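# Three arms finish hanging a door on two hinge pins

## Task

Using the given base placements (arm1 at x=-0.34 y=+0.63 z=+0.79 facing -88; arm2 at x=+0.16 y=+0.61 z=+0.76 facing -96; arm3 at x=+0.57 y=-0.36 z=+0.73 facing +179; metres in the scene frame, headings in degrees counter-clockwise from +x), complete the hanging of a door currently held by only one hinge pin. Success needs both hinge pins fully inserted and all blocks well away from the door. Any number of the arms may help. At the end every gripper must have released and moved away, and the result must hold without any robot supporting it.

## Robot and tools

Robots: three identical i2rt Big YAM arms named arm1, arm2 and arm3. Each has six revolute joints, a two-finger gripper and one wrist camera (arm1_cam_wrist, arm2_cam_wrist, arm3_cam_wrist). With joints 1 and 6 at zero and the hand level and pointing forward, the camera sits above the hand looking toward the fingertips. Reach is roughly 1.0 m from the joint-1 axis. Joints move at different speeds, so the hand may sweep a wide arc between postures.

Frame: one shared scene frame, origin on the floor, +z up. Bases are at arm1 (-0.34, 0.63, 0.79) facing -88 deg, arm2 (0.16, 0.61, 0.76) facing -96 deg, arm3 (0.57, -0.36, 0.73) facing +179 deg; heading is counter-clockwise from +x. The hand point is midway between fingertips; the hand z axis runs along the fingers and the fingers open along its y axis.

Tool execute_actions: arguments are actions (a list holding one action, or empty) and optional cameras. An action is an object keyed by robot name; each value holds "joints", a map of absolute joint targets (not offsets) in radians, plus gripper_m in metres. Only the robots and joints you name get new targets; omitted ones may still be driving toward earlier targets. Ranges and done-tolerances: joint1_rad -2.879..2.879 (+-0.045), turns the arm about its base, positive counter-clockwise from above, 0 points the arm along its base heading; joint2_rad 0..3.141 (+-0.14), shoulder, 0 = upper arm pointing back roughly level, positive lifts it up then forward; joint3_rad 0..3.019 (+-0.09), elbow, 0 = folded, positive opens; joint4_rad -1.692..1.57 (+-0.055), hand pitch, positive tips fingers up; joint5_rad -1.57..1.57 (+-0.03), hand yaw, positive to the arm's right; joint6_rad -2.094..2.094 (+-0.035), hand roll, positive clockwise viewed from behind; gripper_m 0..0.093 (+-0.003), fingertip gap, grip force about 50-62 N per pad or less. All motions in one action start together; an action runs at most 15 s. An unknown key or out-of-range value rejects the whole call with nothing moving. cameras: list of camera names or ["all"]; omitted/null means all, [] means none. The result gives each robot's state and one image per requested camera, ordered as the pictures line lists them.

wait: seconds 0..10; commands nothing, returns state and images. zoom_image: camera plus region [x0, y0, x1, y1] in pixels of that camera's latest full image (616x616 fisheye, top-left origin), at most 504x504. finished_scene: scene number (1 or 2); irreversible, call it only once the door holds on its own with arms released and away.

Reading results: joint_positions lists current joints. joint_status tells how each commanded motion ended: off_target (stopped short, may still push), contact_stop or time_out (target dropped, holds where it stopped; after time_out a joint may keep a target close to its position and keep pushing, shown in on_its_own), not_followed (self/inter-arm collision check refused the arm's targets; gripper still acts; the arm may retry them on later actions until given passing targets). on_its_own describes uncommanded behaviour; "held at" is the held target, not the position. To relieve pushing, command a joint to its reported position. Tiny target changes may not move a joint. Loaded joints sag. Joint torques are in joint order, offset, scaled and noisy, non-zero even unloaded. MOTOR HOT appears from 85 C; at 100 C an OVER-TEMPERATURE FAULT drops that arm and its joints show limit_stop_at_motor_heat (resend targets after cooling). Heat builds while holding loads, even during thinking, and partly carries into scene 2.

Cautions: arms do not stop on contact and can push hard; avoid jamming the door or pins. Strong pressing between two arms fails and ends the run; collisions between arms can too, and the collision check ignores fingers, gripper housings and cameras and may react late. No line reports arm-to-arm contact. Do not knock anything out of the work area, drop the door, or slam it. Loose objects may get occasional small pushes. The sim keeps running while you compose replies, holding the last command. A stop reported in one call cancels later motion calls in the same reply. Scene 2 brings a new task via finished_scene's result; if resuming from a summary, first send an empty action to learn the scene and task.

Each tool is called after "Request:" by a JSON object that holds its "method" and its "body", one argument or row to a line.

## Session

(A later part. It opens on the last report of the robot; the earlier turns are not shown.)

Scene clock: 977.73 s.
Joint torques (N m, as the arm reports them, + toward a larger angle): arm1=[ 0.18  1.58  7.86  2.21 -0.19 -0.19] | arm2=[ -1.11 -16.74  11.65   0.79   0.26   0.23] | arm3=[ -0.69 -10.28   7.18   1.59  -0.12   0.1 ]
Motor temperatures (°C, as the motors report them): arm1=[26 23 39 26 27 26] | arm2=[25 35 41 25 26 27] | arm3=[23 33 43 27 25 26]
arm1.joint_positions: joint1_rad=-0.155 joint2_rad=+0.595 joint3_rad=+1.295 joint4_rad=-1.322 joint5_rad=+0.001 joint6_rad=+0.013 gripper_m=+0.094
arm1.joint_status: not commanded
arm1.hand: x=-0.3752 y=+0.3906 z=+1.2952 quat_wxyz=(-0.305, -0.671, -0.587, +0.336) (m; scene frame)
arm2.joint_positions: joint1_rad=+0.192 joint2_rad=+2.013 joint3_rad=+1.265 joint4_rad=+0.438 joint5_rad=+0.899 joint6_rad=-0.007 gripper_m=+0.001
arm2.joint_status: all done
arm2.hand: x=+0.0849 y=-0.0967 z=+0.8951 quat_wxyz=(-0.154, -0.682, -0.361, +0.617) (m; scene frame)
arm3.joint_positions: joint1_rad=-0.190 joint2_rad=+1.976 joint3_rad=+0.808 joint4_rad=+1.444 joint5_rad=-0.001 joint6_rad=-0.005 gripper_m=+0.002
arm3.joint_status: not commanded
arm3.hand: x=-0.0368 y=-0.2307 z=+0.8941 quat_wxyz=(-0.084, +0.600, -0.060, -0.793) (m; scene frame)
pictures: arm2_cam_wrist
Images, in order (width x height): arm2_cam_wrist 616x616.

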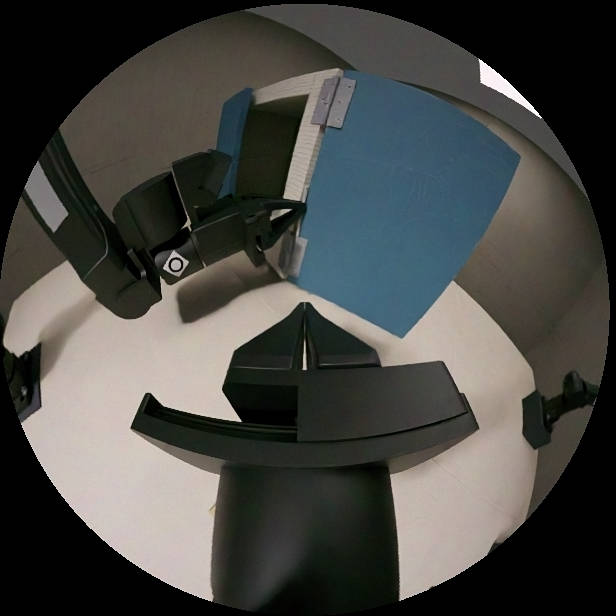

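Request:
{"method": "execute_actions", "body": {
  "actions": [
    {"arm3":{"joints":{"joint2_rad":1.80,"joint3_rad":0.80,"joint4_rad":1.22}}}
  ],
  "cameras": ["arm2_cam_wrist"]
}}

Request:
{"method": "zoom_image", "body": {
  "camera": "arm2_cam_wrist",
  "region": [265,170,325,280]
}}

Scene clock: 983.03 s.
Joint torques (N m, as the arm reports them, + toward a larger angle): arm1=[ 0.16  1.57  7.88  2.15 -0.18 -0.19] | arm2=[ -1.7  -16.49  11.52   0.92   0.27   0.19] | arm3=[ -0.65 -12.24   6.84   1.28  -0.11   0.09]
Motor temperatures (°C, as the motors report them): arm1=[26 23 39 26 27 26] | arm2=[25 35 42 25 26 27] | arm3=[23 33 43 27 25 26]
arm1.joint_positions: joint1_rad=-0.155 joint2_rad=+0.595 joint3_rad=+1.295 joint4_rad=-1.322 joint5_rad=+0.001 joint6_rad=+0.013 gripper_m=+0.094
arm1.joint_status: not commanded
arm1.hand: x=-0.3752 y=+0.3906 z=+1.2952 quat_wxyz=(-0.305, -0.671, -0.587, +0.336) (m; scene frame)
arm2.joint_positions: joint1_rad=+0.192 joint2_rad=+2.013 joint3_rad=+1.265 joint4_rad=+0.438 joint5_rad=+0.899 joint6_rad=-0.007 gripper_m=+0.001
arm2.joint_status: not commanded
arm2.hand: x=+0.0849 y=-0.0967 z=+0.8951 quat_wxyz=(-0.154, -0.682, -0.361, +0.617) (m; scene frame)
arm3.joint_positions: joint1_rad=-0.190 joint2_rad=+1.805 joint3_rad=+0.791 joint4_rad=+1.230 joint5_rad=-0.001 joint6_rad=-0.005 gripper_m=+0.002
arm3.joint_status: all done
arm3.hand: x=-0.0352 y=-0.2311 z=+0.9382 quat_wxyz=(-0.082, +0.624, -0.062, -0.775) (m; scene frame)
pictures: arm2_cam_wrist
Images, in order (width x height): arm2_cam_wrist 616x616.

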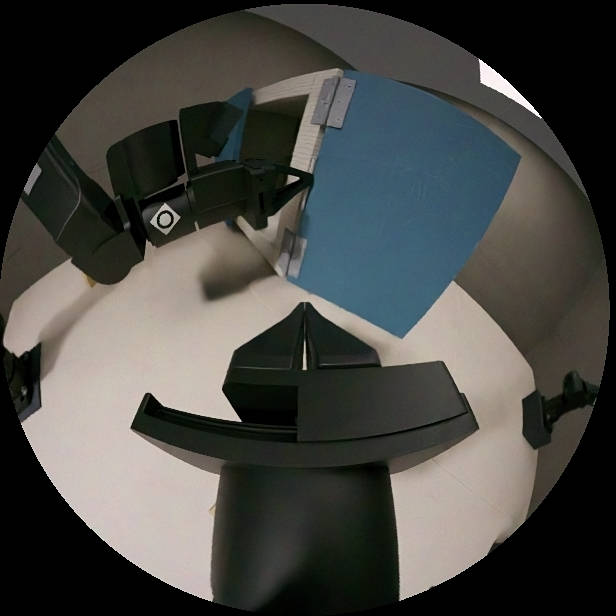

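Region (265, 170, 325, 280) of arm2_cam_wrist's 616x616 image, scaled by 4.582, with more detail than that image has; it fills the left 275 columns of this view, and the rest is white.

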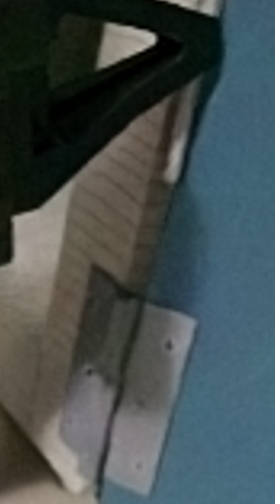

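Request:
{"method": "execute_actions", "body": {
  "actions": [
    {"arm3":{"joints":{"joint1_rad":-0.17,"joint2_rad":1.85,"joint3_rad":0.748,"joint4_rad":1.245}}}
  ],
  "cameras": ["arm2_cam_wrist"]
}}

Request:
{"method": "zoom_image", "body": {
  "camera": "arm2_cam_wrist",
  "region": [265,170,325,280]
}}

Scene clock: 996.17 s.
Joint torques (N m, as the arm reports them, + toward a larger angle): arm1=[ 0.2   1.66  7.85  2.16 -0.2  -0.18] | arm2=[ -1.35 -16.66  11.57   0.92   0.29   0.21] | arm3=[  1.19 -11.13   5.59   2.31  -0.1    0.1 ]
Motor temperatures (°C, as the motors report them): arm1=[26 23 39 26 27 26] | arm2=[25 35 43 25 26 27] | arm3=[23 34 42 27 25 26]
arm1.joint_positions: joint1_rad=-0.155 joint2_rad=+0.595 joint3_rad=+1.295 joint4_rad=-1.322 joint5_rad=+0.001 joint6_rad=+0.013 gripper_m=+0.094
arm1.joint_status: not commanded
arm1.hand: x=-0.3752 y=+0.3906 z=+1.2952 quat_wxyz=(-0.305, -0.671, -0.587, +0.336) (m; scene frame)
arm2.joint_positions: joint1_rad=+0.192 joint2_rad=+2.013 joint3_rad=+1.265 joint4_rad=+0.438 joint5_rad=+0.899 joint6_rad=-0.007 gripper_m=+0.001
arm2.joint_status: not commanded
arm2.hand: x=+0.0849 y=-0.0967 z=+0.8951 quat_wxyz=(-0.154, -0.682, -0.361, +0.617) (m; scene frame)
arm3.joint_positions: joint1_rad=-0.185 joint2_rad=+1.844 joint3_rad=+0.747 joint4_rad=+1.230 joint5_rad=-0.001 joint6_rad=-0.005 gripper_m=+0.002
arm3.joint_status: all done
arm3.hand: x=-0.0254 y=-0.2357 z=+0.8963 quat_wxyz=(-0.078, +0.655, -0.064, -0.749) (m; scene frame)
pictures: arm2_cam_wrist
Images, in order (width x height): arm2_cam_wrist 616x616.

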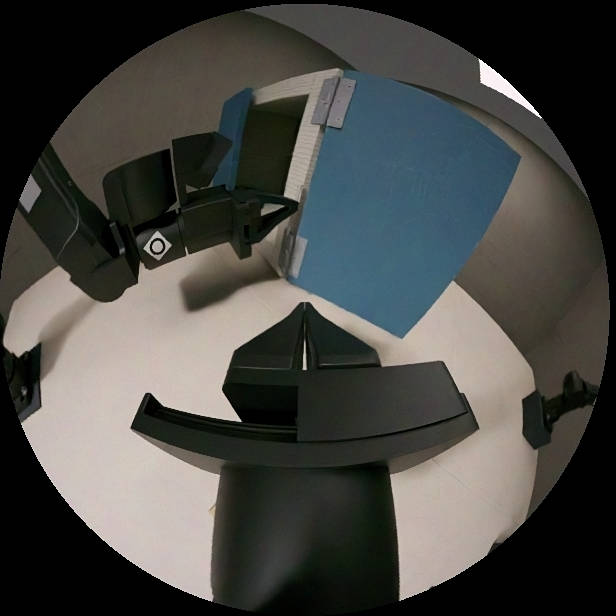

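Region (265, 170, 325, 280) of arm2_cam_wrist's 616x616 image, scaled by 4.582, with more detail than that image has; it fills the left 275 columns of this view, and the rest is white.

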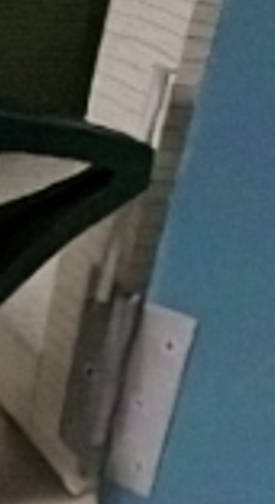

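Request:
{"method": "execute_actions", "body": {
  "actions": [
    {"arm3":{"joints":{"joint1_rad":-0.175,"joint2_rad":1.78,"joint3_rad":0.76,"joint4_rad":1.22}}}
  ],
  "cameras": []
}}

Request:
{"method": "execute_actions", "body": {
  "actions": [
    {"arm3":{"joints":{"joint2_rad":1.875,"joint3_rad":0.83,"joint4_rad":1.265}}}
  ],
  "cameras": ["arm2_cam_wrist","arm3_cam_wrist"]
}}

Request:
{"method": "zoom_image", "body": {
  "camera": "arm2_cam_wrist",
  "region": [265,170,325,280]
}}

Scene clock: 1008.03 s.
Joint torques (N m, as the arm reports them, + toward a larger angle): arm1=[ 0.14  1.6   7.89  2.22 -0.2  -0.18] | arm2=[ -1.42 -16.61  11.6    0.87   0.3    0.21] | arm3=[  1.09 -12.36   7.09   1.5   -0.09   0.08]
Motor temperatures (°C, as the motors report them): arm1=[26 23 39 26 27 26] | arm2=[25 35 43 25 26 27] | arm3=[23 34 42 27 25 26]
arm1.joint_positions: joint1_rad=-0.155 joint2_rad=+0.595 joint3_rad=+1.295 joint4_rad=-1.322 joint5_rad=+0.001 joint6_rad=+0.013 gripper_m=+0.094
arm1.joint_status: not commanded
arm1.hand: x=-0.3752 y=+0.3906 z=+1.2952 quat_wxyz=(-0.305, -0.671, -0.587, +0.336) (m; scene frame)
arm2.joint_positions: joint1_rad=+0.192 joint2_rad=+2.013 joint3_rad=+1.265 joint4_rad=+0.438 joint5_rad=+0.899 joint6_rad=-0.007 gripper_m=+0.001
arm2.joint_status: not commanded
arm2.hand: x=+0.0849 y=-0.0967 z=+0.8951 quat_wxyz=(-0.154, -0.682, -0.361, +0.617) (m; scene frame)
arm3.joint_positions: joint1_rad=-0.185 joint2_rad=+1.794 joint3_rad=+0.747 joint4_rad=+1.227 joint5_rad=-0.001 joint6_rad=-0.005 gripper_m=+0.002
arm3.joint_status: all done
arm3.hand: x=-0.0228 y=-0.2362 z=+0.9250 quat_wxyz=(-0.079, +0.637, -0.062, -0.764) (m; scene frame)
pictures: none
No camera images: the call's "cameras" was empty. Leave "cameras" out to get every camera's image.

Scene clock: 1008.73 s.
Joint torques (N m, as the arm reports them, + toward a larger angle): arm1=[ 0.27  1.61  7.87  2.18 -0.2  -0.19] | arm2=[ -1.44 -16.52  11.45   0.92   0.28   0.23] | arm3=[ 1.31 -9.95  8.82  1.77 -0.22  0.09]
Motor temperatures (°C, as the motors report them): arm1=[26 23 39 26 27 26] | arm2=[25 35 43 25 26 27] | arm3=[23 34 42 27 25 26]
arm1.joint_positions: joint1_rad=-0.155 joint2_rad=+0.595 joint3_rad=+1.295 joint4_rad=-1.322 joint5_rad=+0.001 joint6_rad=+0.013 gripper_m=+0.094
arm1.joint_status: not commanded
arm1.hand: x=-0.3752 y=+0.3906 z=+1.2952 quat_wxyz=(-0.305, -0.671, -0.587, +0.336) (m; scene frame)
arm2.joint_positions: joint1_rad=+0.192 joint2_rad=+2.013 joint3_rad=+1.265 joint4_rad=+0.438 joint5_rad=+0.899 joint6_rad=-0.007 gripper_m=+0.001
arm2.joint_status: not commanded
arm2.hand: x=+0.0849 y=-0.0967 z=+0.8951 quat_wxyz=(-0.154, -0.682, -0.361, +0.617) (m; scene frame)
arm3.joint_positions: joint1_rad=-0.185 joint2_rad=+1.848 joint3_rad=+0.794 joint4_rad=+1.262 joint5_rad=+0.002 joint6_rad=-0.005 gripper_m=+0.002
arm3.joint_status: all done
arm3.hand: x=-0.0376 y=-0.2327 z=+0.9214 quat_wxyz=(-0.081, +0.627, -0.062, -0.772) (m; scene frame)
pictures: arm2_cam_wrist, arm3_cam_wrist
Images, in order (width x height): arm2_cam_wrist 616x616, arm3_cam_wrist 616x616.

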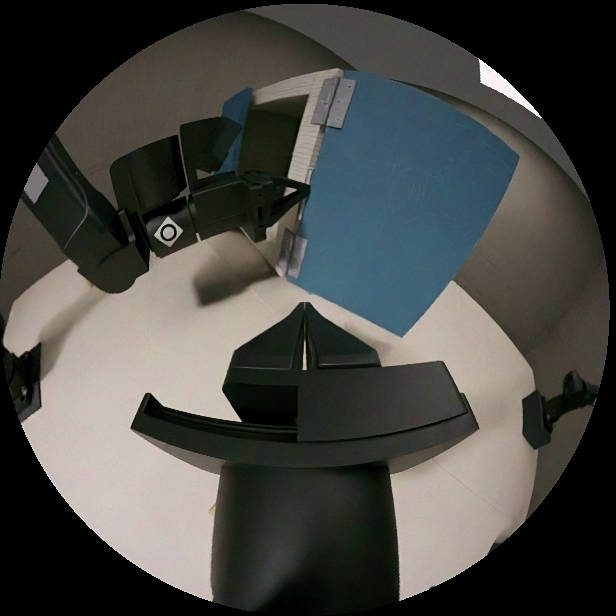

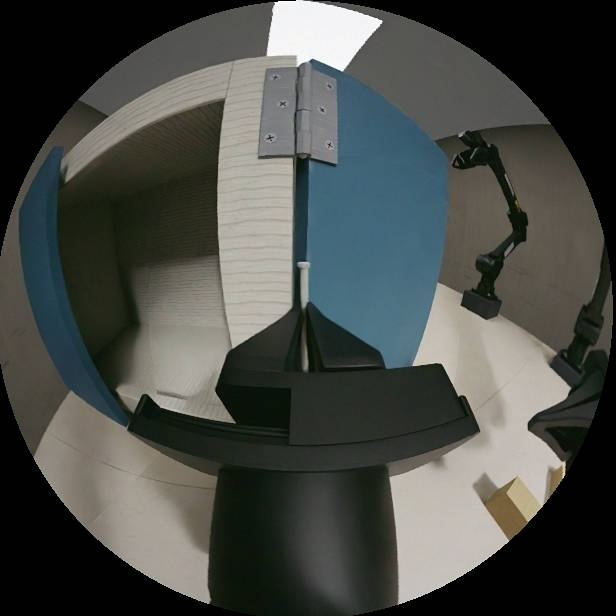

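Region (265, 170, 325, 280) of arm2_cam_wrist's 616x616 image, scaled by 4.582, with more detail than that image has; it fills the left 275 columns of this view, and the rest is white.

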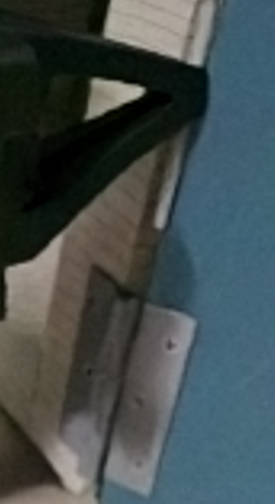

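Request:
{"method": "execute_actions", "body": {
  "actions": [
    {"arm3":{"joints":{"joint1_rad":-0.185,"joint2_rad":1.885,"joint3_rad":0.772,"joint4_rad":1.275}}}
  ],
  "cameras": ["arm2_cam_wrist"]
}}

Request:
{"method": "zoom_image", "body": {
  "camera": "arm2_cam_wrist",
  "region": [265,170,325,280]
}}

Scene clock: 1015.27 s.
Joint torques (N m, as the arm reports them, + toward a larger angle): arm1=[ 0.19  1.62  7.85  2.18 -0.21 -0.18] | arm2=[ -1.88 -16.75  11.61   0.85   0.31   0.19] | arm3=[  0.02 -11.22   5.3    1.82  -0.21   0.09]
Motor temperatures (°C, as the motors report them): arm1=[26 23 39 26 27 26] | arm2=[25 35 43 25 26 27] | arm3=[23 34 43 27 25 26]
arm1.joint_positions: joint1_rad=-0.155 joint2_rad=+0.595 joint3_rad=+1.295 joint4_rad=-1.322 joint5_rad=+0.001 joint6_rad=+0.013 gripper_m=+0.094
arm1.joint_status: not commanded
arm1.hand: x=-0.3752 y=+0.3906 z=+1.2952 quat_wxyz=(-0.305, -0.671, -0.587, +0.336) (m; scene frame)
arm2.joint_positions: joint1_rad=+0.192 joint2_rad=+2.013 joint3_rad=+1.265 joint4_rad=+0.438 joint5_rad=+0.899 joint6_rad=-0.007 gripper_m=+0.001
arm2.joint_status: not commanded
arm2.hand: x=+0.0849 y=-0.0967 z=+0.8951 quat_wxyz=(-0.154, -0.682, -0.361, +0.617) (m; scene frame)
arm3.joint_positions: joint1_rad=-0.185 joint2_rad=+1.874 joint3_rad=+0.773 joint4_rad=+1.269 joint5_rad=+0.002 joint6_rad=-0.005 gripper_m=+0.002
arm3.joint_status: all done
arm3.hand: x=-0.0327 y=-0.2336 z=+0.8993 quat_wxyz=(-0.080, +0.642, -0.064, -0.760) (m; scene frame)
pictures: arm2_cam_wrist
Images, in order (width x height): arm2_cam_wrist 616x616.

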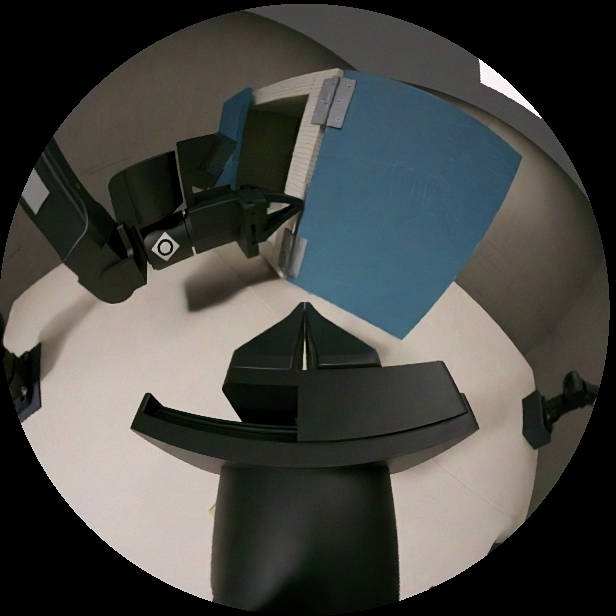

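Region (265, 170, 325, 280) of arm2_cam_wrist's 616x616 image, scaled by 4.582, with more detail than that image has; it fills the left 275 columns of this view, and the rest is white.

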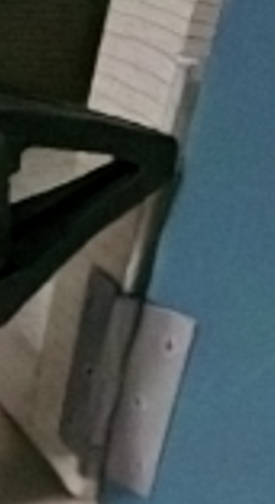

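Tail now at (130,290), on the hole. Lower.

Request:
{"method": "execute_actions", "body": {
  "actions": [
    {"arm3":{"joints":{"joint2_rad":1.93,"joint3_rad":0.78,"joint4_rad":1.32}}}
  ],
  "cameras": ["arm2_cam_wrist"]
}}

Request:
{"method": "zoom_image", "body": {
  "camera": "arm2_cam_wrist",
  "region": [265,170,325,280]
}}

Scene clock: 1021.77 s.
Joint torques (N m, as the arm reports them, + toward a larger angle): arm1=[ 0.22  1.76  7.82  2.17 -0.19 -0.18] | arm2=[ -1.35 -16.43  11.59   0.88   0.31   0.21] | arm3=[  0.08 -10.17   5.81   1.91  -0.2    0.07]
Motor temperatures (°C, as the motors report them): arm1=[26 23 39 26 27 26] | arm2=[25 36 44 25 26 27] | arm3=[23 34 42 27 25 26]
arm1.joint_positions: joint1_rad=-0.155 joint2_rad=+0.595 joint3_rad=+1.295 joint4_rad=-1.322 joint5_rad=+0.001 joint6_rad=+0.013 gripper_m=+0.094
arm1.joint_status: not commanded
arm1.hand: x=-0.3752 y=+0.3906 z=+1.2952 quat_wxyz=(-0.305, -0.671, -0.587, +0.336) (m; scene frame)
arm2.joint_positions: joint1_rad=+0.192 joint2_rad=+2.013 joint3_rad=+1.265 joint4_rad=+0.438 joint5_rad=+0.899 joint6_rad=-0.007 gripper_m=+0.001
arm2.joint_status: not commanded
arm2.hand: x=+0.0849 y=-0.0967 z=+0.8951 quat_wxyz=(-0.154, -0.682, -0.361, +0.617) (m; scene frame)
arm3.joint_positions: joint1_rad=-0.185 joint2_rad=+1.899 joint3_rad=+0.773 joint4_rad=+1.313 joint5_rad=+0.002 joint6_rad=-0.005 gripper_m=+0.002
arm3.joint_status: all done
arm3.hand: x=-0.0319 y=-0.2338 z=+0.8946 quat_wxyz=(-0.080, +0.635, -0.063, -0.766) (m; scene frame)
pictures: arm2_cam_wrist
Images, in order (width x height): arm2_cam_wrist 616x616.

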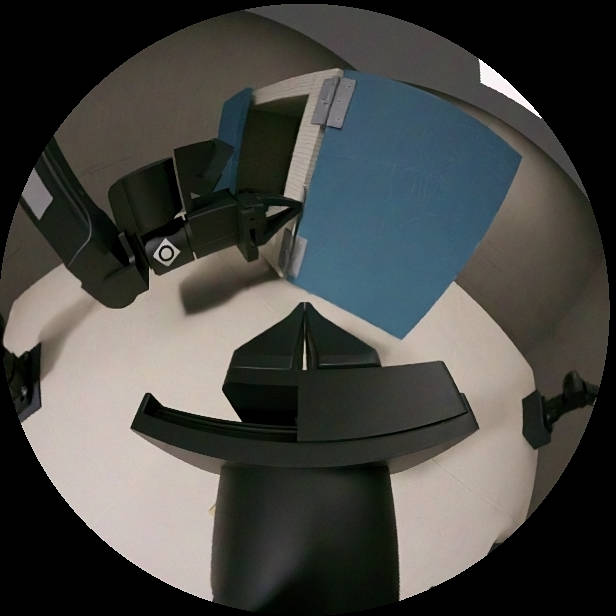

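Region (265, 170, 325, 280) of arm2_cam_wrist's 616x616 image, scaled by 4.582, with more detail than that image has; it fills the left 275 columns of this view, and the rest is white.

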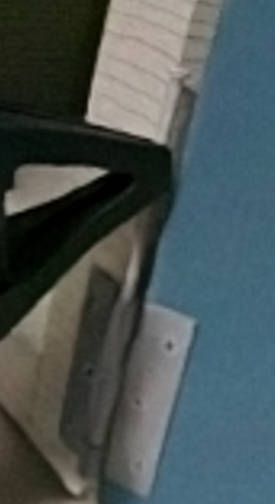

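Request:
{"method": "execute_actions", "body": {
  "actions": [
    {"arm3":{"joints":{"joint1_rad":-0.168,"joint2_rad":1.84,"joint3_rad":0.815,"joint4_rad":1.27}}}
  ],
  "cameras": []
}}

Request:
{"method": "execute_actions", "body": {
  "actions": [
    {"arm3":{"joints":{"joint2_rad":1.93,"joint3_rad":0.815,"joint4_rad":1.315}}}
  ],
  "cameras": []
}}

Scene clock: 1028.37 s.
Joint torques (N m, as the arm reports them, + toward a larger angle): arm1=[ 0.16  1.79  7.83  2.18 -0.21 -0.19] | arm2=[ -1.7  -16.79  11.65   0.95   0.31   0.21] | arm3=[  1.63 -12.86   8.66   1.39  -0.2    0.09]
Motor temperatures (°C, as the motors report them): arm1=[26 23 39 26 27 26] | arm2=[25 36 44 25 26 27] | arm3=[23 34 42 27 25 26]
arm1.joint_positions: joint1_rad=-0.155 joint2_rad=+0.595 joint3_rad=+1.295 joint4_rad=-1.322 joint5_rad=+0.001 joint6_rad=+0.013 gripper_m=+0.094
arm1.joint_status: not commanded
arm1.hand: x=-0.3752 y=+0.3906 z=+1.2952 quat_wxyz=(-0.305, -0.671, -0.587, +0.336) (m; scene frame)
arm2.joint_positions: joint1_rad=+0.192 joint2_rad=+2.013 joint3_rad=+1.265 joint4_rad=+0.438 joint5_rad=+0.899 joint6_rad=-0.007 gripper_m=+0.001
arm2.joint_status: not commanded
arm2.hand: x=+0.0849 y=-0.0967 z=+0.8951 quat_wxyz=(-0.154, -0.682, -0.361, +0.617) (m; scene frame)
arm3.joint_positions: joint1_rad=-0.184 joint2_rad=+1.858 joint3_rad=+0.781 joint4_rad=+1.280 joint5_rad=+0.002 joint6_rad=-0.005 gripper_m=+0.002
arm3.joint_status: all done
arm3.hand: x=-0.0339 y=-0.2344 z=+0.9146 quat_wxyz=(-0.080, +0.629, -0.062, -0.771) (m; scene frame)
pictures: none
No camera images: the call's "cameras" was empty. Leave "cameras" out to get every camera's image.

Scene clock: 1029.07 s.
Joint torques (N m, as the arm reports them, + toward a larger angle): arm1=[ 0.14  1.51  7.83  2.19 -0.2  -0.19] | arm2=[ -1.9  -16.38  11.6    0.88   0.26   0.23] | arm3=[  1.61 -10.13   7.58   1.95  -0.22   0.09]
Motor temperatures (°C, as the motors report them): arm1=[26 23 39 26 27 26] | arm2=[25 36 44 25 26 27] | arm3=[23 34 42 27 25 26]
arm1.joint_positions: joint1_rad=-0.155 joint2_rad=+0.595 joint3_rad=+1.295 joint4_rad=-1.322 joint5_rad=+0.001 joint6_rad=+0.013 gripper_m=+0.094
arm1.joint_status: not commanded
arm1.hand: x=-0.3752 y=+0.3906 z=+1.2952 quat_wxyz=(-0.305, -0.671, -0.587, +0.336) (m; scene frame)
arm2.joint_positions: joint1_rad=+0.192 joint2_rad=+2.013 joint3_rad=+1.265 joint4_rad=+0.438 joint5_rad=+0.899 joint6_rad=-0.007 gripper_m=+0.001
arm2.joint_status: not commanded
arm2.hand: x=+0.0849 y=-0.0967 z=+0.8951 quat_wxyz=(-0.154, -0.682, -0.361, +0.617) (m; scene frame)
arm3.joint_positions: joint1_rad=-0.184 joint2_rad=+1.907 joint3_rad=+0.788 joint4_rad=+1.309 joint5_rad=+0.002 joint6_rad=-0.005 gripper_m=+0.002
arm3.joint_status: all done
arm3.hand: x=-0.0370 y=-0.2337 z=+0.8951 quat_wxyz=(-0.080, +0.634, -0.063, -0.767) (m; scene frame)
pictures: none
No camera images: the call's "cameras" was empty. Leave "cameras" out to get every camera's image.

Request:
{"method": "execute_actions", "body": {
  "actions": [
    {"arm3":{"joints":{"joint2_rad":1.96,"joint3_rad":0.81,"joint4_rad":1.34}}}
  ],
  "cameras": ["arm2_cam_wrist"]
}}

Request:
{"method": "zoom_image", "body": {
  "camera": "arm2_cam_wrist",
  "region": [265,170,325,280]
}}

Scene clock: 1036.03 s.
Joint torques (N m, as the arm reports them, + toward a larger angle): arm1=[ 0.05  1.59  7.87  2.15 -0.18 -0.18] | arm2=[ -1.54 -16.57  11.51   0.93   0.26   0.18] | arm3=[ 1.53 -9.02  6.89  1.71 -0.2   0.1 ]
Motor temperatures (°C, as the motors report them): arm1=[26 23 39 26 27 26] | arm2=[25 36 44 25 26 27] | arm3=[23 33 42 27 25 26]
arm1.joint_positions: joint1_rad=-0.155 joint2_rad=+0.595 joint3_rad=+1.295 joint4_rad=-1.322 joint5_rad=+0.001 joint6_rad=+0.013 gripper_m=+0.094
arm1.joint_status: not commanded
arm1.hand: x=-0.3752 y=+0.3906 z=+1.2952 quat_wxyz=(-0.305, -0.671, -0.587, +0.336) (m; scene frame)
arm2.joint_positions: joint1_rad=+0.192 joint2_rad=+2.013 joint3_rad=+1.265 joint4_rad=+0.438 joint5_rad=+0.899 joint6_rad=-0.007 gripper_m=+0.001
arm2.joint_status: not commanded
arm2.hand: x=+0.0849 y=-0.0967 z=+0.8951 quat_wxyz=(-0.154, -0.682, -0.361, +0.617) (m; scene frame)
arm3.joint_positions: joint1_rad=-0.184 joint2_rad=+1.922 joint3_rad=+0.790 joint4_rad=+1.340 joint5_rad=+0.002 joint6_rad=-0.005 gripper_m=+0.002
arm3.joint_status: all done
arm3.hand: x=-0.0364 y=-0.2338 z=+0.8944 quat_wxyz=(-0.080, +0.627, -0.062, -0.772) (m; scene frame)
pictures: arm2_cam_wrist
Images, in order (width x height): arm2_cam_wrist 616x616.

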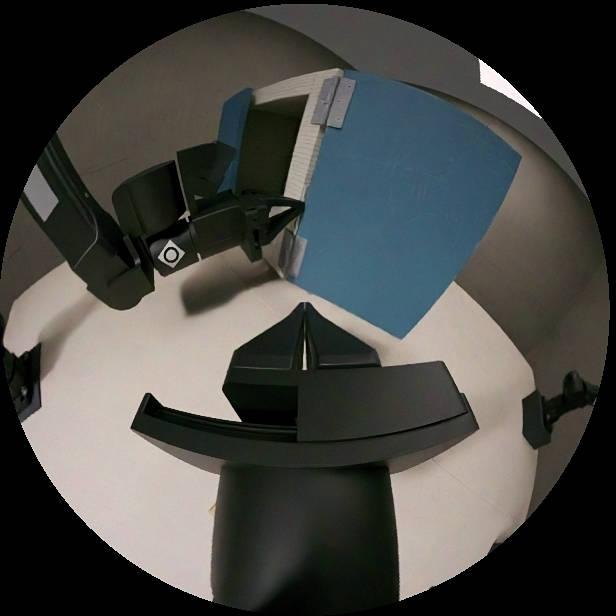

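Region (265, 170, 325, 280) of arm2_cam_wrist's 616x616 image, scaled by 4.582, with more detail than that image has; it fills the left 275 columns of this view, and the rest is white.

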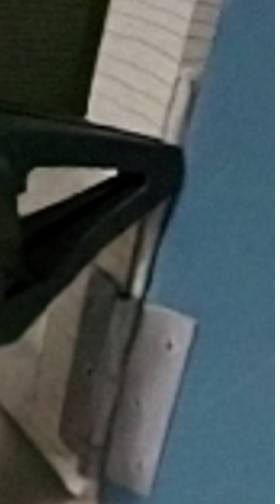

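Request:
{"method": "execute_actions", "body": {
  "actions": [
    {"arm3":{"joints":{"joint1_rad":-0.168,"joint2_rad":1.85,"joint3_rad":0.80,"joint4_rad":1.28,"joint5_rad":-0.03}}}
  ],
  "cameras": []
}}

Scene clock: 1044.20 s.
Joint torques (N m, as the arm reports them, + toward a larger angle): arm1=[ 0.29  1.7   7.81  2.21 -0.2  -0.19] | arm2=[ -1.68 -16.33  11.65   0.89   0.26   0.22] | arm3=[  1.27 -14.89   6.49   1.59  -0.94   0.07]
Motor temperatures (°C, as the motors report them): arm1=[26 23 39 26 27 26] | arm2=[25 36 44 25 26 27] | arm3=[23 33 42 27 25 26]
arm1.joint_positions: joint1_rad=-0.155 joint2_rad=+0.595 joint3_rad=+1.295 joint4_rad=-1.322 joint5_rad=+0.001 joint6_rad=+0.013 gripper_m=+0.094
arm1.joint_status: not commanded
arm1.hand: x=-0.3752 y=+0.3906 z=+1.2952 quat_wxyz=(-0.305, -0.671, -0.587, +0.336) (m; scene frame)
arm2.joint_positions: joint1_rad=+0.192 joint2_rad=+2.013 joint3_rad=+1.265 joint4_rad=+0.438 joint5_rad=+0.899 joint6_rad=-0.007 gripper_m=+0.001
arm2.joint_status: not commanded
arm2.hand: x=+0.0849 y=-0.0967 z=+0.8951 quat_wxyz=(-0.154, -0.682, -0.361, +0.617) (m; scene frame)
arm3.joint_positions: joint1_rad=-0.184 joint2_rad=+1.887 joint3_rad=+0.787 joint4_rad=+1.283 joint5_rad=-0.010 joint6_rad=-0.005 gripper_m=+0.002
arm3.joint_status: all done
arm3.hand: x=-0.0374 y=-0.2359 z=+0.9008 quat_wxyz=(-0.076, +0.636, -0.058, -0.765) (m; scene frame)
pictures: none
No camera images: the call's "cameras" was empty. Leave "cameras" out to get every camera's image.

Request:
{"method": "execute_actions", "body": {
  "actions": [
    {"arm3":{"joints":{"joint2_rad":1.84,"joint3_rad":0.768,"joint4_rad":1.27}}}
  ],
  "cameras": []
}}

Request:
{"method": "execute_actions", "body": {
  "actions": [
    {"arm3":{"joints":{"joint2_rad":1.94,"joint3_rad":0.795,"joint4_rad":1.325}}}
  ],
  "cameras": ["arm2_cam_wrist"]
}}

Request:
{"method": "zoom_image", "body": {
  "camera": "arm2_cam_wrist",
  "region": [265,170,325,280]
}}

Scene clock: 1050.77 s.
Joint torques (N m, as the arm reports them, + toward a larger angle): arm1=[ 0.2   1.69  7.87  2.15 -0.19 -0.18] | arm2=[ -1.53 -16.7   11.54   0.85   0.3    0.21] | arm3=[  1.27 -13.81   5.28   1.34  -0.3    0.09]
Motor temperatures (°C, as the motors report them): arm1=[26 23 39 26 27 26] | arm2=[25 36 44 25 26 27] | arm3=[23 34 42 27 25 26]
arm1.joint_positions: joint1_rad=-0.155 joint2_rad=+0.595 joint3_rad=+1.295 joint4_rad=-1.322 joint5_rad=+0.001 joint6_rad=+0.013 gripper_m=+0.094
arm1.joint_status: not commanded
arm1.hand: x=-0.3752 y=+0.3906 z=+1.2952 quat_wxyz=(-0.305, -0.671, -0.587, +0.336) (m; scene frame)
arm2.joint_positions: joint1_rad=+0.192 joint2_rad=+2.013 joint3_rad=+1.265 joint4_rad=+0.438 joint5_rad=+0.899 joint6_rad=-0.007 gripper_m=+0.001
arm2.joint_status: not commanded
arm2.hand: x=+0.0849 y=-0.0967 z=+0.8951 quat_wxyz=(-0.154, -0.682, -0.361, +0.617) (m; scene frame)
arm3.joint_positions: joint1_rad=-0.182 joint2_rad=+1.863 joint3_rad=+0.771 joint4_rad=+1.277 joint5_rad=-0.026 joint6_rad=-0.005 gripper_m=+0.002
arm3.joint_status: all done
arm3.hand: x=-0.0326 y=-0.2408 z=+0.9065 quat_wxyz=(-0.070, +0.637, -0.051, -0.766) (m; scene frame)
pictures: none
No camera images: the call's "cameras" was empty. Leave "cameras" out to get every camera's image.

Scene clock: 1051.57 s.
Joint torques (N m, as the arm reports them, + toward a larger angle): arm1=[ 0.19  1.83  7.85  2.15 -0.19 -0.18] | arm2=[ -1.23 -16.19  11.48   0.97   0.3    0.19] | arm3=[  1.36 -11.48   6.99   2.25  -0.16   0.1 ]
Motor temperatures (°C, as the motors report them): arm1=[26 23 39 26 27 26] | arm2=[25 36 44 25 26 27] | arm3=[23 34 42 27 25 26]
arm1.joint_positions: joint1_rad=-0.155 joint2_rad=+0.595 joint3_rad=+1.295 joint4_rad=-1.322 joint5_rad=+0.001 joint6_rad=+0.013 gripper_m=+0.094
arm1.joint_status: not commanded
arm1.hand: x=-0.3752 y=+0.3906 z=+1.2952 quat_wxyz=(-0.305, -0.671, -0.587, +0.336) (m; scene frame)
arm2.joint_positions: joint1_rad=+0.192 joint2_rad=+2.013 joint3_rad=+1.265 joint4_rad=+0.438 joint5_rad=+0.899 joint6_rad=-0.007 gripper_m=+0.001
arm2.joint_status: not commanded
arm2.hand: x=+0.0849 y=-0.0967 z=+0.8951 quat_wxyz=(-0.154, -0.682, -0.361, +0.617) (m; scene frame)
arm3.joint_positions: joint1_rad=-0.180 joint2_rad=+1.933 joint3_rad=+0.771 joint4_rad=+1.309 joint5_rad=-0.029 joint6_rad=-0.005 gripper_m=+0.002
arm3.joint_status: all done
arm3.hand: x=-0.0338 y=-0.2420 z=+0.8728 quat_wxyz=(-0.067, +0.651, -0.051, -0.754) (m; scene frame)
pictures: arm2_cam_wrist
Images, in order (width x height): arm2_cam_wrist 616x616.

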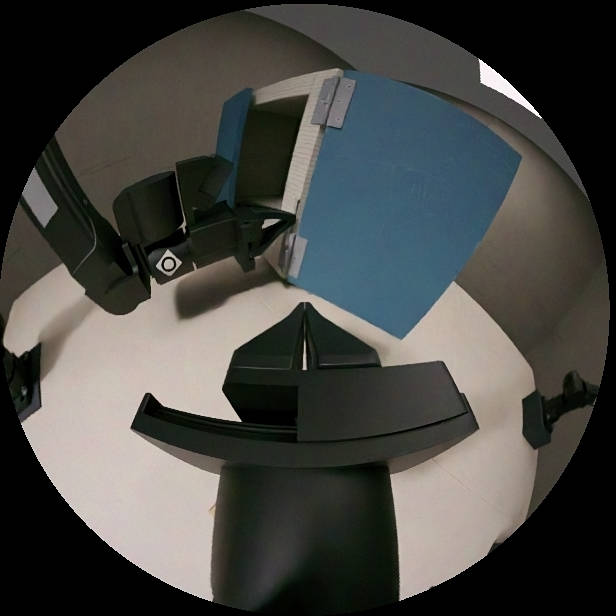

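Region (265, 170, 325, 280) of arm2_cam_wrist's 616x616 image, scaled by 4.582, with more detail than that image has; it fills the left 275 columns of this view, and the rest is white.

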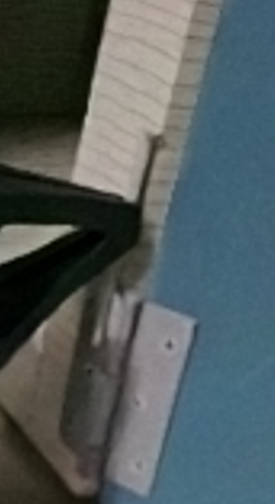

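Request:
{"method": "execute_actions", "body": {
  "actions": [
    {"arm3":{"joints":{"joint1_rad":-0.18,"joint2_rad":1.83,"joint3_rad":0.775,"joint4_rad":1.27}}}
  ],
  "cameras": []
}}

Request:
{"method": "execute_actions", "body": {
  "actions": [
    {"arm3":{"joints":{"joint5_rad":0.005,"joint3_rad":0.81}}}
  ],
  "cameras": ["arm2_cam_wrist"]
}}

Request:
{"method": "zoom_image", "body": {
  "camera": "arm2_cam_wrist",
  "region": [265,170,325,280]
}}

Scene clock: 1058.07 s.
Joint torques (N m, as the arm reports them, + toward a larger angle): arm1=[ 0.13  1.63  7.89  2.19 -0.21 -0.18] | arm2=[ -1.59 -16.77  11.59   0.93   0.29   0.21] | arm3=[  0.18 -12.39   6.33   1.33  -0.17   0.08]
Motor temperatures (°C, as the motors report them): arm1=[26 23 39 26 27 26] | arm2=[25 36 44 25 26 27] | arm3=[23 34 42 27 25 26]
arm1.joint_positions: joint1_rad=-0.155 joint2_rad=+0.595 joint3_rad=+1.295 joint4_rad=-1.322 joint5_rad=+0.001 joint6_rad=+0.013 gripper_m=+0.094
arm1.joint_status: not commanded
arm1.hand: x=-0.3752 y=+0.3906 z=+1.2952 quat_wxyz=(-0.305, -0.671, -0.587, +0.336) (m; scene frame)
arm2.joint_positions: joint1_rad=+0.192 joint2_rad=+2.013 joint3_rad=+1.265 joint4_rad=+0.438 joint5_rad=+0.899 joint6_rad=-0.007 gripper_m=+0.001
arm2.joint_status: not commanded
arm2.hand: x=+0.0849 y=-0.0967 z=+0.8951 quat_wxyz=(-0.154, -0.682, -0.361, +0.617) (m; scene frame)
arm3.joint_positions: joint1_rad=-0.180 joint2_rad=+1.836 joint3_rad=+0.768 joint4_rad=+1.278 joint5_rad=-0.029 joint6_rad=-0.005 gripper_m=+0.002
arm3.joint_status: all done
arm3.hand: x=-0.0304 y=-0.2427 z=+0.9212 quat_wxyz=(-0.069, +0.627, -0.049, -0.774) (m; scene frame)
pictures: none
No camera images: the call's "cameras" was empty. Leave "cameras" out to get every camera's image.

Scene clock: 1058.70 s.
Joint torques (N m, as the arm reports them, + toward a larger angle): arm1=[ 0.25  1.52  7.88  2.16 -0.19 -0.18] | arm2=[ -1.25 -16.52  11.6    0.91   0.31   0.23] | arm3=[  0.2  -12.57   8.97   1.42   0.06   0.09]
Motor temperatures (°C, as the motors report them): arm1=[26 23 39 26 27 26] | arm2=[25 36 44 25 26 27] | arm3=[23 34 42 27 25 26]
arm1.joint_positions: joint1_rad=-0.155 joint2_rad=+0.595 joint3_rad=+1.295 joint4_rad=-1.322 joint5_rad=+0.001 joint6_rad=+0.013 gripper_m=+0.094
arm1.joint_status: not commanded
arm1.hand: x=-0.3752 y=+0.3906 z=+1.2952 quat_wxyz=(-0.305, -0.671, -0.587, +0.336) (m; scene frame)
arm2.joint_positions: joint1_rad=+0.192 joint2_rad=+2.013 joint3_rad=+1.265 joint4_rad=+0.438 joint5_rad=+0.899 joint6_rad=-0.007 gripper_m=+0.001
arm2.joint_status: not commanded
arm2.hand: x=+0.0849 y=-0.0967 z=+0.8951 quat_wxyz=(-0.154, -0.682, -0.361, +0.617) (m; scene frame)
arm3.joint_positions: joint1_rad=-0.180 joint2_rad=+1.836 joint3_rad=+0.773 joint4_rad=+1.278 joint5_rad=+0.001 joint6_rad=-0.005 gripper_m=+0.002
arm3.joint_status: all done
arm3.hand: x=-0.0309 y=-0.2374 z=+0.9234 quat_wxyz=(-0.079, +0.624, -0.060, -0.775) (m; scene frame)
pictures: arm2_cam_wrist
Images, in order (width x height): arm2_cam_wrist 616x616.

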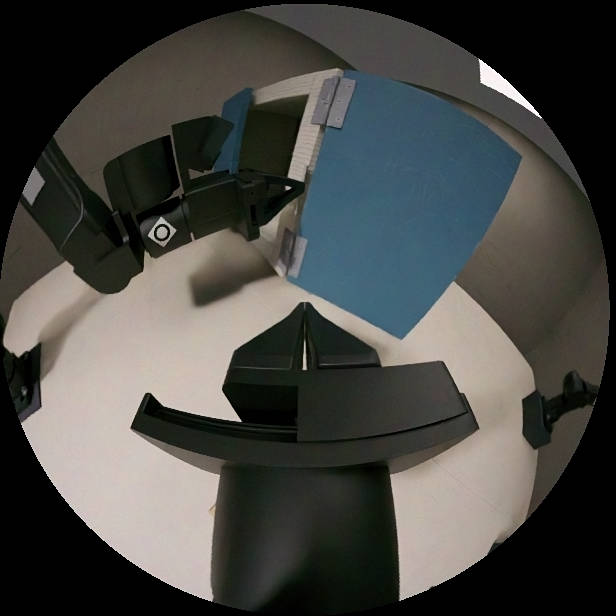

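Region (265, 170, 325, 280) of arm2_cam_wrist's 616x616 image, scaled by 4.582, with more detail than that image has; it fills the left 275 columns of this view, and the rest is white.

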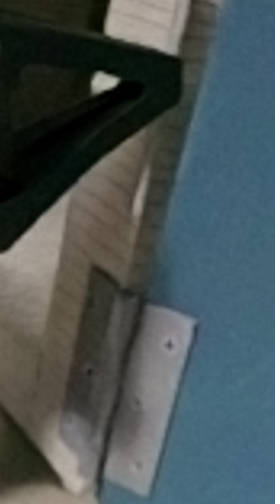

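Request:
{"method": "execute_actions", "body": {
  "actions": [
    {"arm3":{"joints":{"joint2_rad":1.885,"joint3_rad":0.82,"joint4_rad":1.26}}}
  ],
  "cameras": []
}}

Request:
{"method": "execute_actions", "body": {
  "actions": [
    {"arm3":{"joints":{"joint2_rad":1.945,"joint3_rad":0.805,"joint4_rad":1.32}}}
  ],
  "cameras": ["arm2_cam_wrist"]
}}

Request:
{"method": "zoom_image", "body": {
  "camera": "arm2_cam_wrist",
  "region": [265,170,325,280]
}}

Scene clock: 1066.23 s.
Joint torques (N m, as the arm reports them, + toward a larger angle): arm1=[ 0.16  1.48  7.86  2.21 -0.2  -0.19] | arm2=[ -1.53 -16.12  11.58   0.82   0.27   0.2 ] | arm3=[ -0.01 -10.43   8.51   1.28  -0.2    0.1 ]
Motor temperatures (°C, as the motors report them): arm1=[26 23 39 26 27 26] | arm2=[25 36 44 25 26 27] | arm3=[23 34 43 27 25 26]
arm1.joint_positions: joint1_rad=-0.155 joint2_rad=+0.595 joint3_rad=+1.295 joint4_rad=-1.322 joint5_rad=+0.001 joint6_rad=+0.013 gripper_m=+0.094
arm1.joint_status: not commanded
arm1.hand: x=-0.3752 y=+0.3906 z=+1.2952 quat_wxyz=(-0.305, -0.671, -0.587, +0.336) (m; scene frame)
arm2.joint_positions: joint1_rad=+0.192 joint2_rad=+2.013 joint3_rad=+1.265 joint4_rad=+0.438 joint5_rad=+0.899 joint6_rad=-0.007 gripper_m=+0.001
arm2.joint_status: not commanded
arm2.hand: x=+0.0849 y=-0.0967 z=+0.8951 quat_wxyz=(-0.154, -0.682, -0.361, +0.617) (m; scene frame)
arm3.joint_positions: joint1_rad=-0.180 joint2_rad=+1.871 joint3_rad=+0.786 joint4_rad=+1.271 joint5_rad=+0.006 joint6_rad=-0.005 gripper_m=+0.002
arm3.joint_status: all done
arm3.hand: x=-0.0367 y=-0.2352 z=+0.9070 quat_wxyz=(-0.080, +0.635, -0.063, -0.766) (m; scene frame)
pictures: none
No camera images: the call's "cameras" was empty. Leave "cameras" out to get every camera's image.

Scene clock: 1066.90 s.
Joint torques (N m, as the arm reports them, + toward a larger angle): arm1=[ 0.05  1.71  7.85  2.21 -0.19 -0.19] | arm2=[ -1.45 -16.4   11.57   0.82   0.28   0.22] | arm3=[  0.16 -10.48   6.92   1.93  -0.21   0.04]
Motor temperatures (°C, as the motors report them): arm1=[26 23 39 26 27 26] | arm2=[25 36 44 25 26 27] | arm3=[23 34 43 27 25 26]
arm1.joint_positions: joint1_rad=-0.155 joint2_rad=+0.595 joint3_rad=+1.295 joint4_rad=-1.322 joint5_rad=+0.001 joint6_rad=+0.013 gripper_m=+0.094
arm1.joint_status: not commanded
arm1.hand: x=-0.3752 y=+0.3906 z=+1.2952 quat_wxyz=(-0.305, -0.671, -0.587, +0.336) (m; scene frame)
arm2.joint_positions: joint1_rad=+0.192 joint2_rad=+2.013 joint3_rad=+1.265 joint4_rad=+0.438 joint5_rad=+0.899 joint6_rad=-0.007 gripper_m=+0.001
arm2.joint_status: not commanded
arm2.hand: x=+0.0849 y=-0.0967 z=+0.8951 quat_wxyz=(-0.154, -0.682, -0.361, +0.617) (m; scene frame)
arm3.joint_positions: joint1_rad=-0.180 joint2_rad=+1.923 joint3_rad=+0.786 joint4_rad=+1.314 joint5_rad=+0.007 joint6_rad=-0.002 gripper_m=+0.002
arm3.joint_status: all done
arm3.hand: x=-0.0369 y=-0.2351 z=+0.8862 quat_wxyz=(-0.079, +0.639, -0.064, -0.763) (m; scene frame)
pictures: arm2_cam_wrist
Images, in order (width x height): arm2_cam_wrist 616x616.

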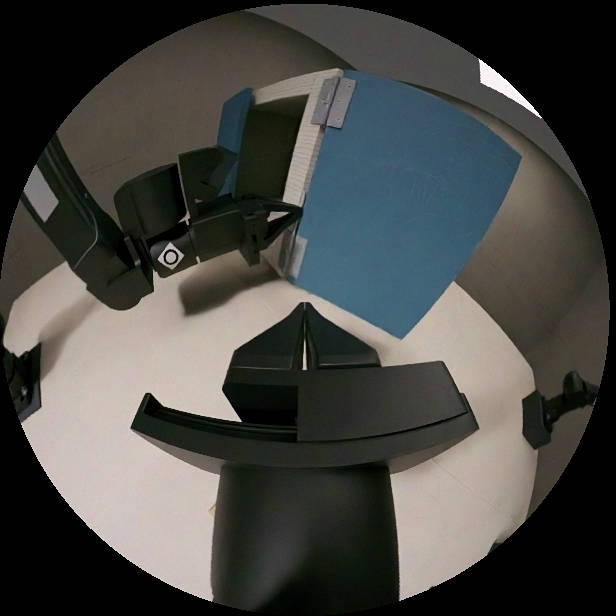

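Region (265, 170, 325, 280) of arm2_cam_wrist's 616x616 image, scaled by 4.582, with more detail than that image has; it fills the left 275 columns of this view, and the rest is white.

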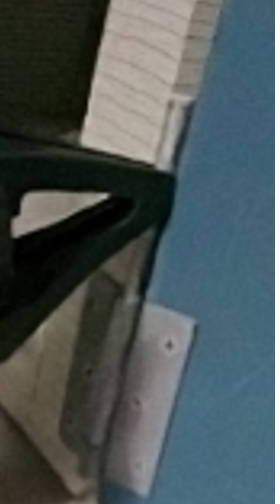

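z=.886, past the stall, and the pin disappears at the knuckle. In the hole. Continue.

Request:
{"method": "execute_actions", "body": {
  "actions": [
    {"arm3":{"joints":{"joint2_rad":1.995,"joint3_rad":0.805,"joint4_rad":1.37}}}
  ],
  "cameras": ["arm2_cam_wrist"]
}}

Request:
{"method": "zoom_image", "body": {
  "camera": "arm2_cam_wrist",
  "region": [265,170,325,280]
}}

Scene clock: 1070.87 s.
Joint torques (N m, as the arm reports them, + toward a larger angle): arm1=[ 0.26  1.53  7.87  2.16 -0.2  -0.18] | arm2=[ -1.41 -16.19  11.57   0.87   0.32   0.2 ] | arm3=[ 0.35 -9.82  6.43  1.57 -0.24  0.08]
Motor temperatures (°C, as the motors report them): arm1=[26 23 39 26 27 26] | arm2=[25 36 44 25 26 27] | arm3=[23 34 43 27 25 26]
arm1.joint_positions: joint1_rad=-0.155 joint2_rad=+0.595 joint3_rad=+1.295 joint4_rad=-1.322 joint5_rad=+0.001 joint6_rad=+0.013 gripper_m=+0.094
arm1.joint_status: not commanded
arm1.hand: x=-0.3752 y=+0.3906 z=+1.2952 quat_wxyz=(-0.305, -0.671, -0.587, +0.336) (m; scene frame)
arm2.joint_positions: joint1_rad=+0.192 joint2_rad=+2.013 joint3_rad=+1.265 joint4_rad=+0.438 joint5_rad=+0.899 joint6_rad=-0.007 gripper_m=+0.001
arm2.joint_status: not commanded
arm2.hand: x=+0.0849 y=-0.0967 z=+0.8951 quat_wxyz=(-0.154, -0.682, -0.361, +0.617) (m; scene frame)
arm3.joint_positions: joint1_rad=-0.180 joint2_rad=+1.959 joint3_rad=+0.787 joint4_rad=+1.370 joint5_rad=+0.007 joint6_rad=-0.002 gripper_m=+0.002
arm3.joint_status: all done
arm3.hand: x=-0.0355 y=-0.2354 z=+0.8788 quat_wxyz=(-0.079, +0.630, -0.064, -0.770) (m; scene frame)
pictures: arm2_cam_wrist
Images, in order (width x height): arm2_cam_wrist 616x616.

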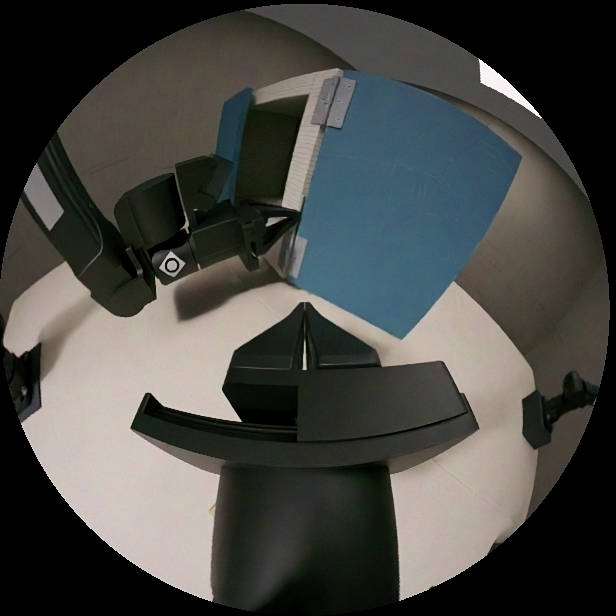

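Region (265, 170, 325, 280) of arm2_cam_wrist's 616x616 image, scaled by 4.582, with more detail than that image has; it fills the left 275 columns of this view, and the rest is white.

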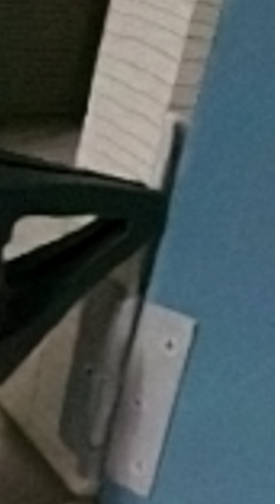

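Request:
{"method": "execute_actions", "body": {
  "actions": [
    {"arm3":{"joints":{"joint2_rad":1.96,"joint3_rad":0.787,"gripper_m":0.014}}}
  ],
  "cameras": ["arm2_cam_wrist","arm3_cam_wrist"]
}}

Request:
{"method": "zoom_image", "body": {
  "camera": "arm2_cam_wrist",
  "region": [265,170,325,280]
}}

Scene clock: 1079.67 s.
Joint torques (N m, as the arm reports them, + toward a larger angle): arm1=[ 0.27  1.76  7.8   2.18 -0.2  -0.18] | arm2=[ -1.18 -16.64  11.64   0.92   0.28   0.24] | arm3=[  0.95 -12.35   4.87   1.64  -0.49   0.09]
Motor temperatures (°C, as the motors report them): arm1=[26 23 39 26 27 26] | arm2=[25 36 44 25 26 27] | arm3=[23 34 42 27 25 26]
arm1.joint_positions: joint1_rad=-0.155 joint2_rad=+0.595 joint3_rad=+1.295 joint4_rad=-1.322 joint5_rad=+0.001 joint6_rad=+0.013 gripper_m=+0.094
arm1.joint_status: not commanded
arm1.hand: x=-0.3752 y=+0.3906 z=+1.2952 quat_wxyz=(-0.305, -0.671, -0.587, +0.336) (m; scene frame)
arm2.joint_positions: joint1_rad=+0.192 joint2_rad=+2.013 joint3_rad=+1.265 joint4_rad=+0.438 joint5_rad=+0.899 joint6_rad=-0.007 gripper_m=+0.001
arm2.joint_status: not commanded
arm2.hand: x=+0.0849 y=-0.0967 z=+0.8951 quat_wxyz=(-0.154, -0.682, -0.361, +0.617) (m; scene frame)
arm3.joint_positions: joint1_rad=-0.185 joint2_rad=+1.959 joint3_rad=+0.787 joint4_rad=+1.370 joint5_rad=+0.015 joint6_rad=-0.002 gripper_m=+0.014
arm3.joint_status: all done
arm3.hand: x=-0.0346 y=-0.2310 z=+0.8788 quat_wxyz=(-0.084, +0.630, -0.068, -0.769) (m; scene frame)
pictures: arm2_cam_wrist, arm3_cam_wrist
Images, in order (width x height): arm2_cam_wrist 616x616, arm3_cam_wrist 616x616.

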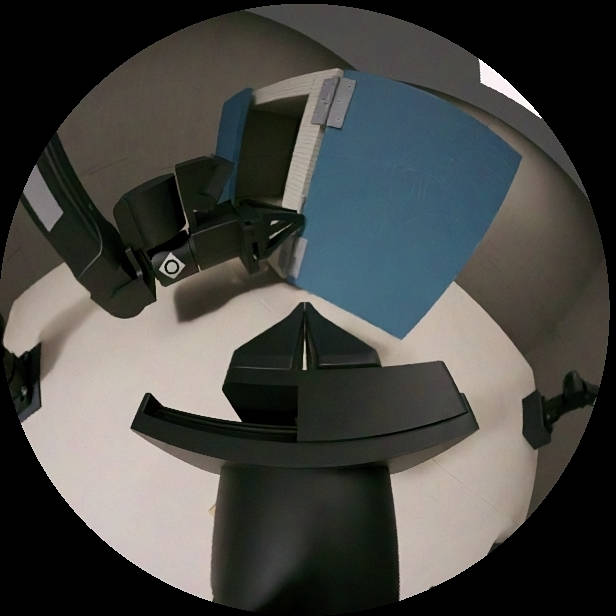

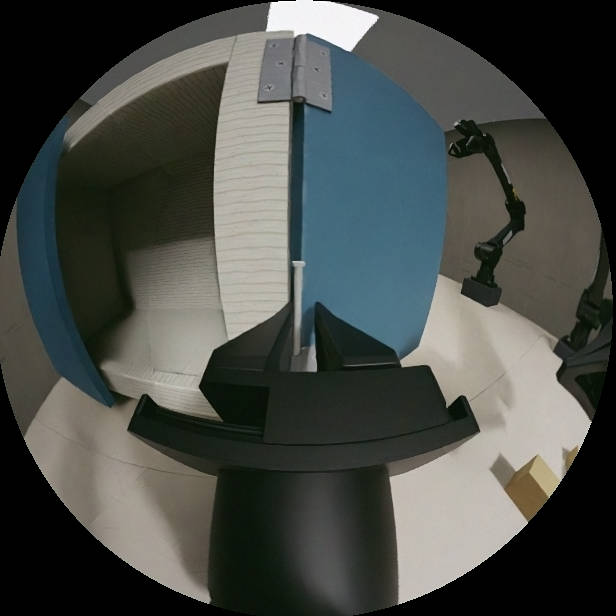

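Region (265, 170, 325, 280) of arm2_cam_wrist's 616x616 image, scaled by 4.582, with more detail than that image has; it fills the left 275 columns of this view, and the rest is white.

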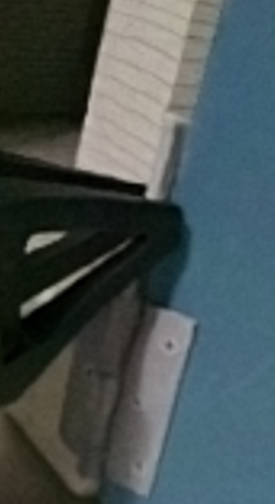

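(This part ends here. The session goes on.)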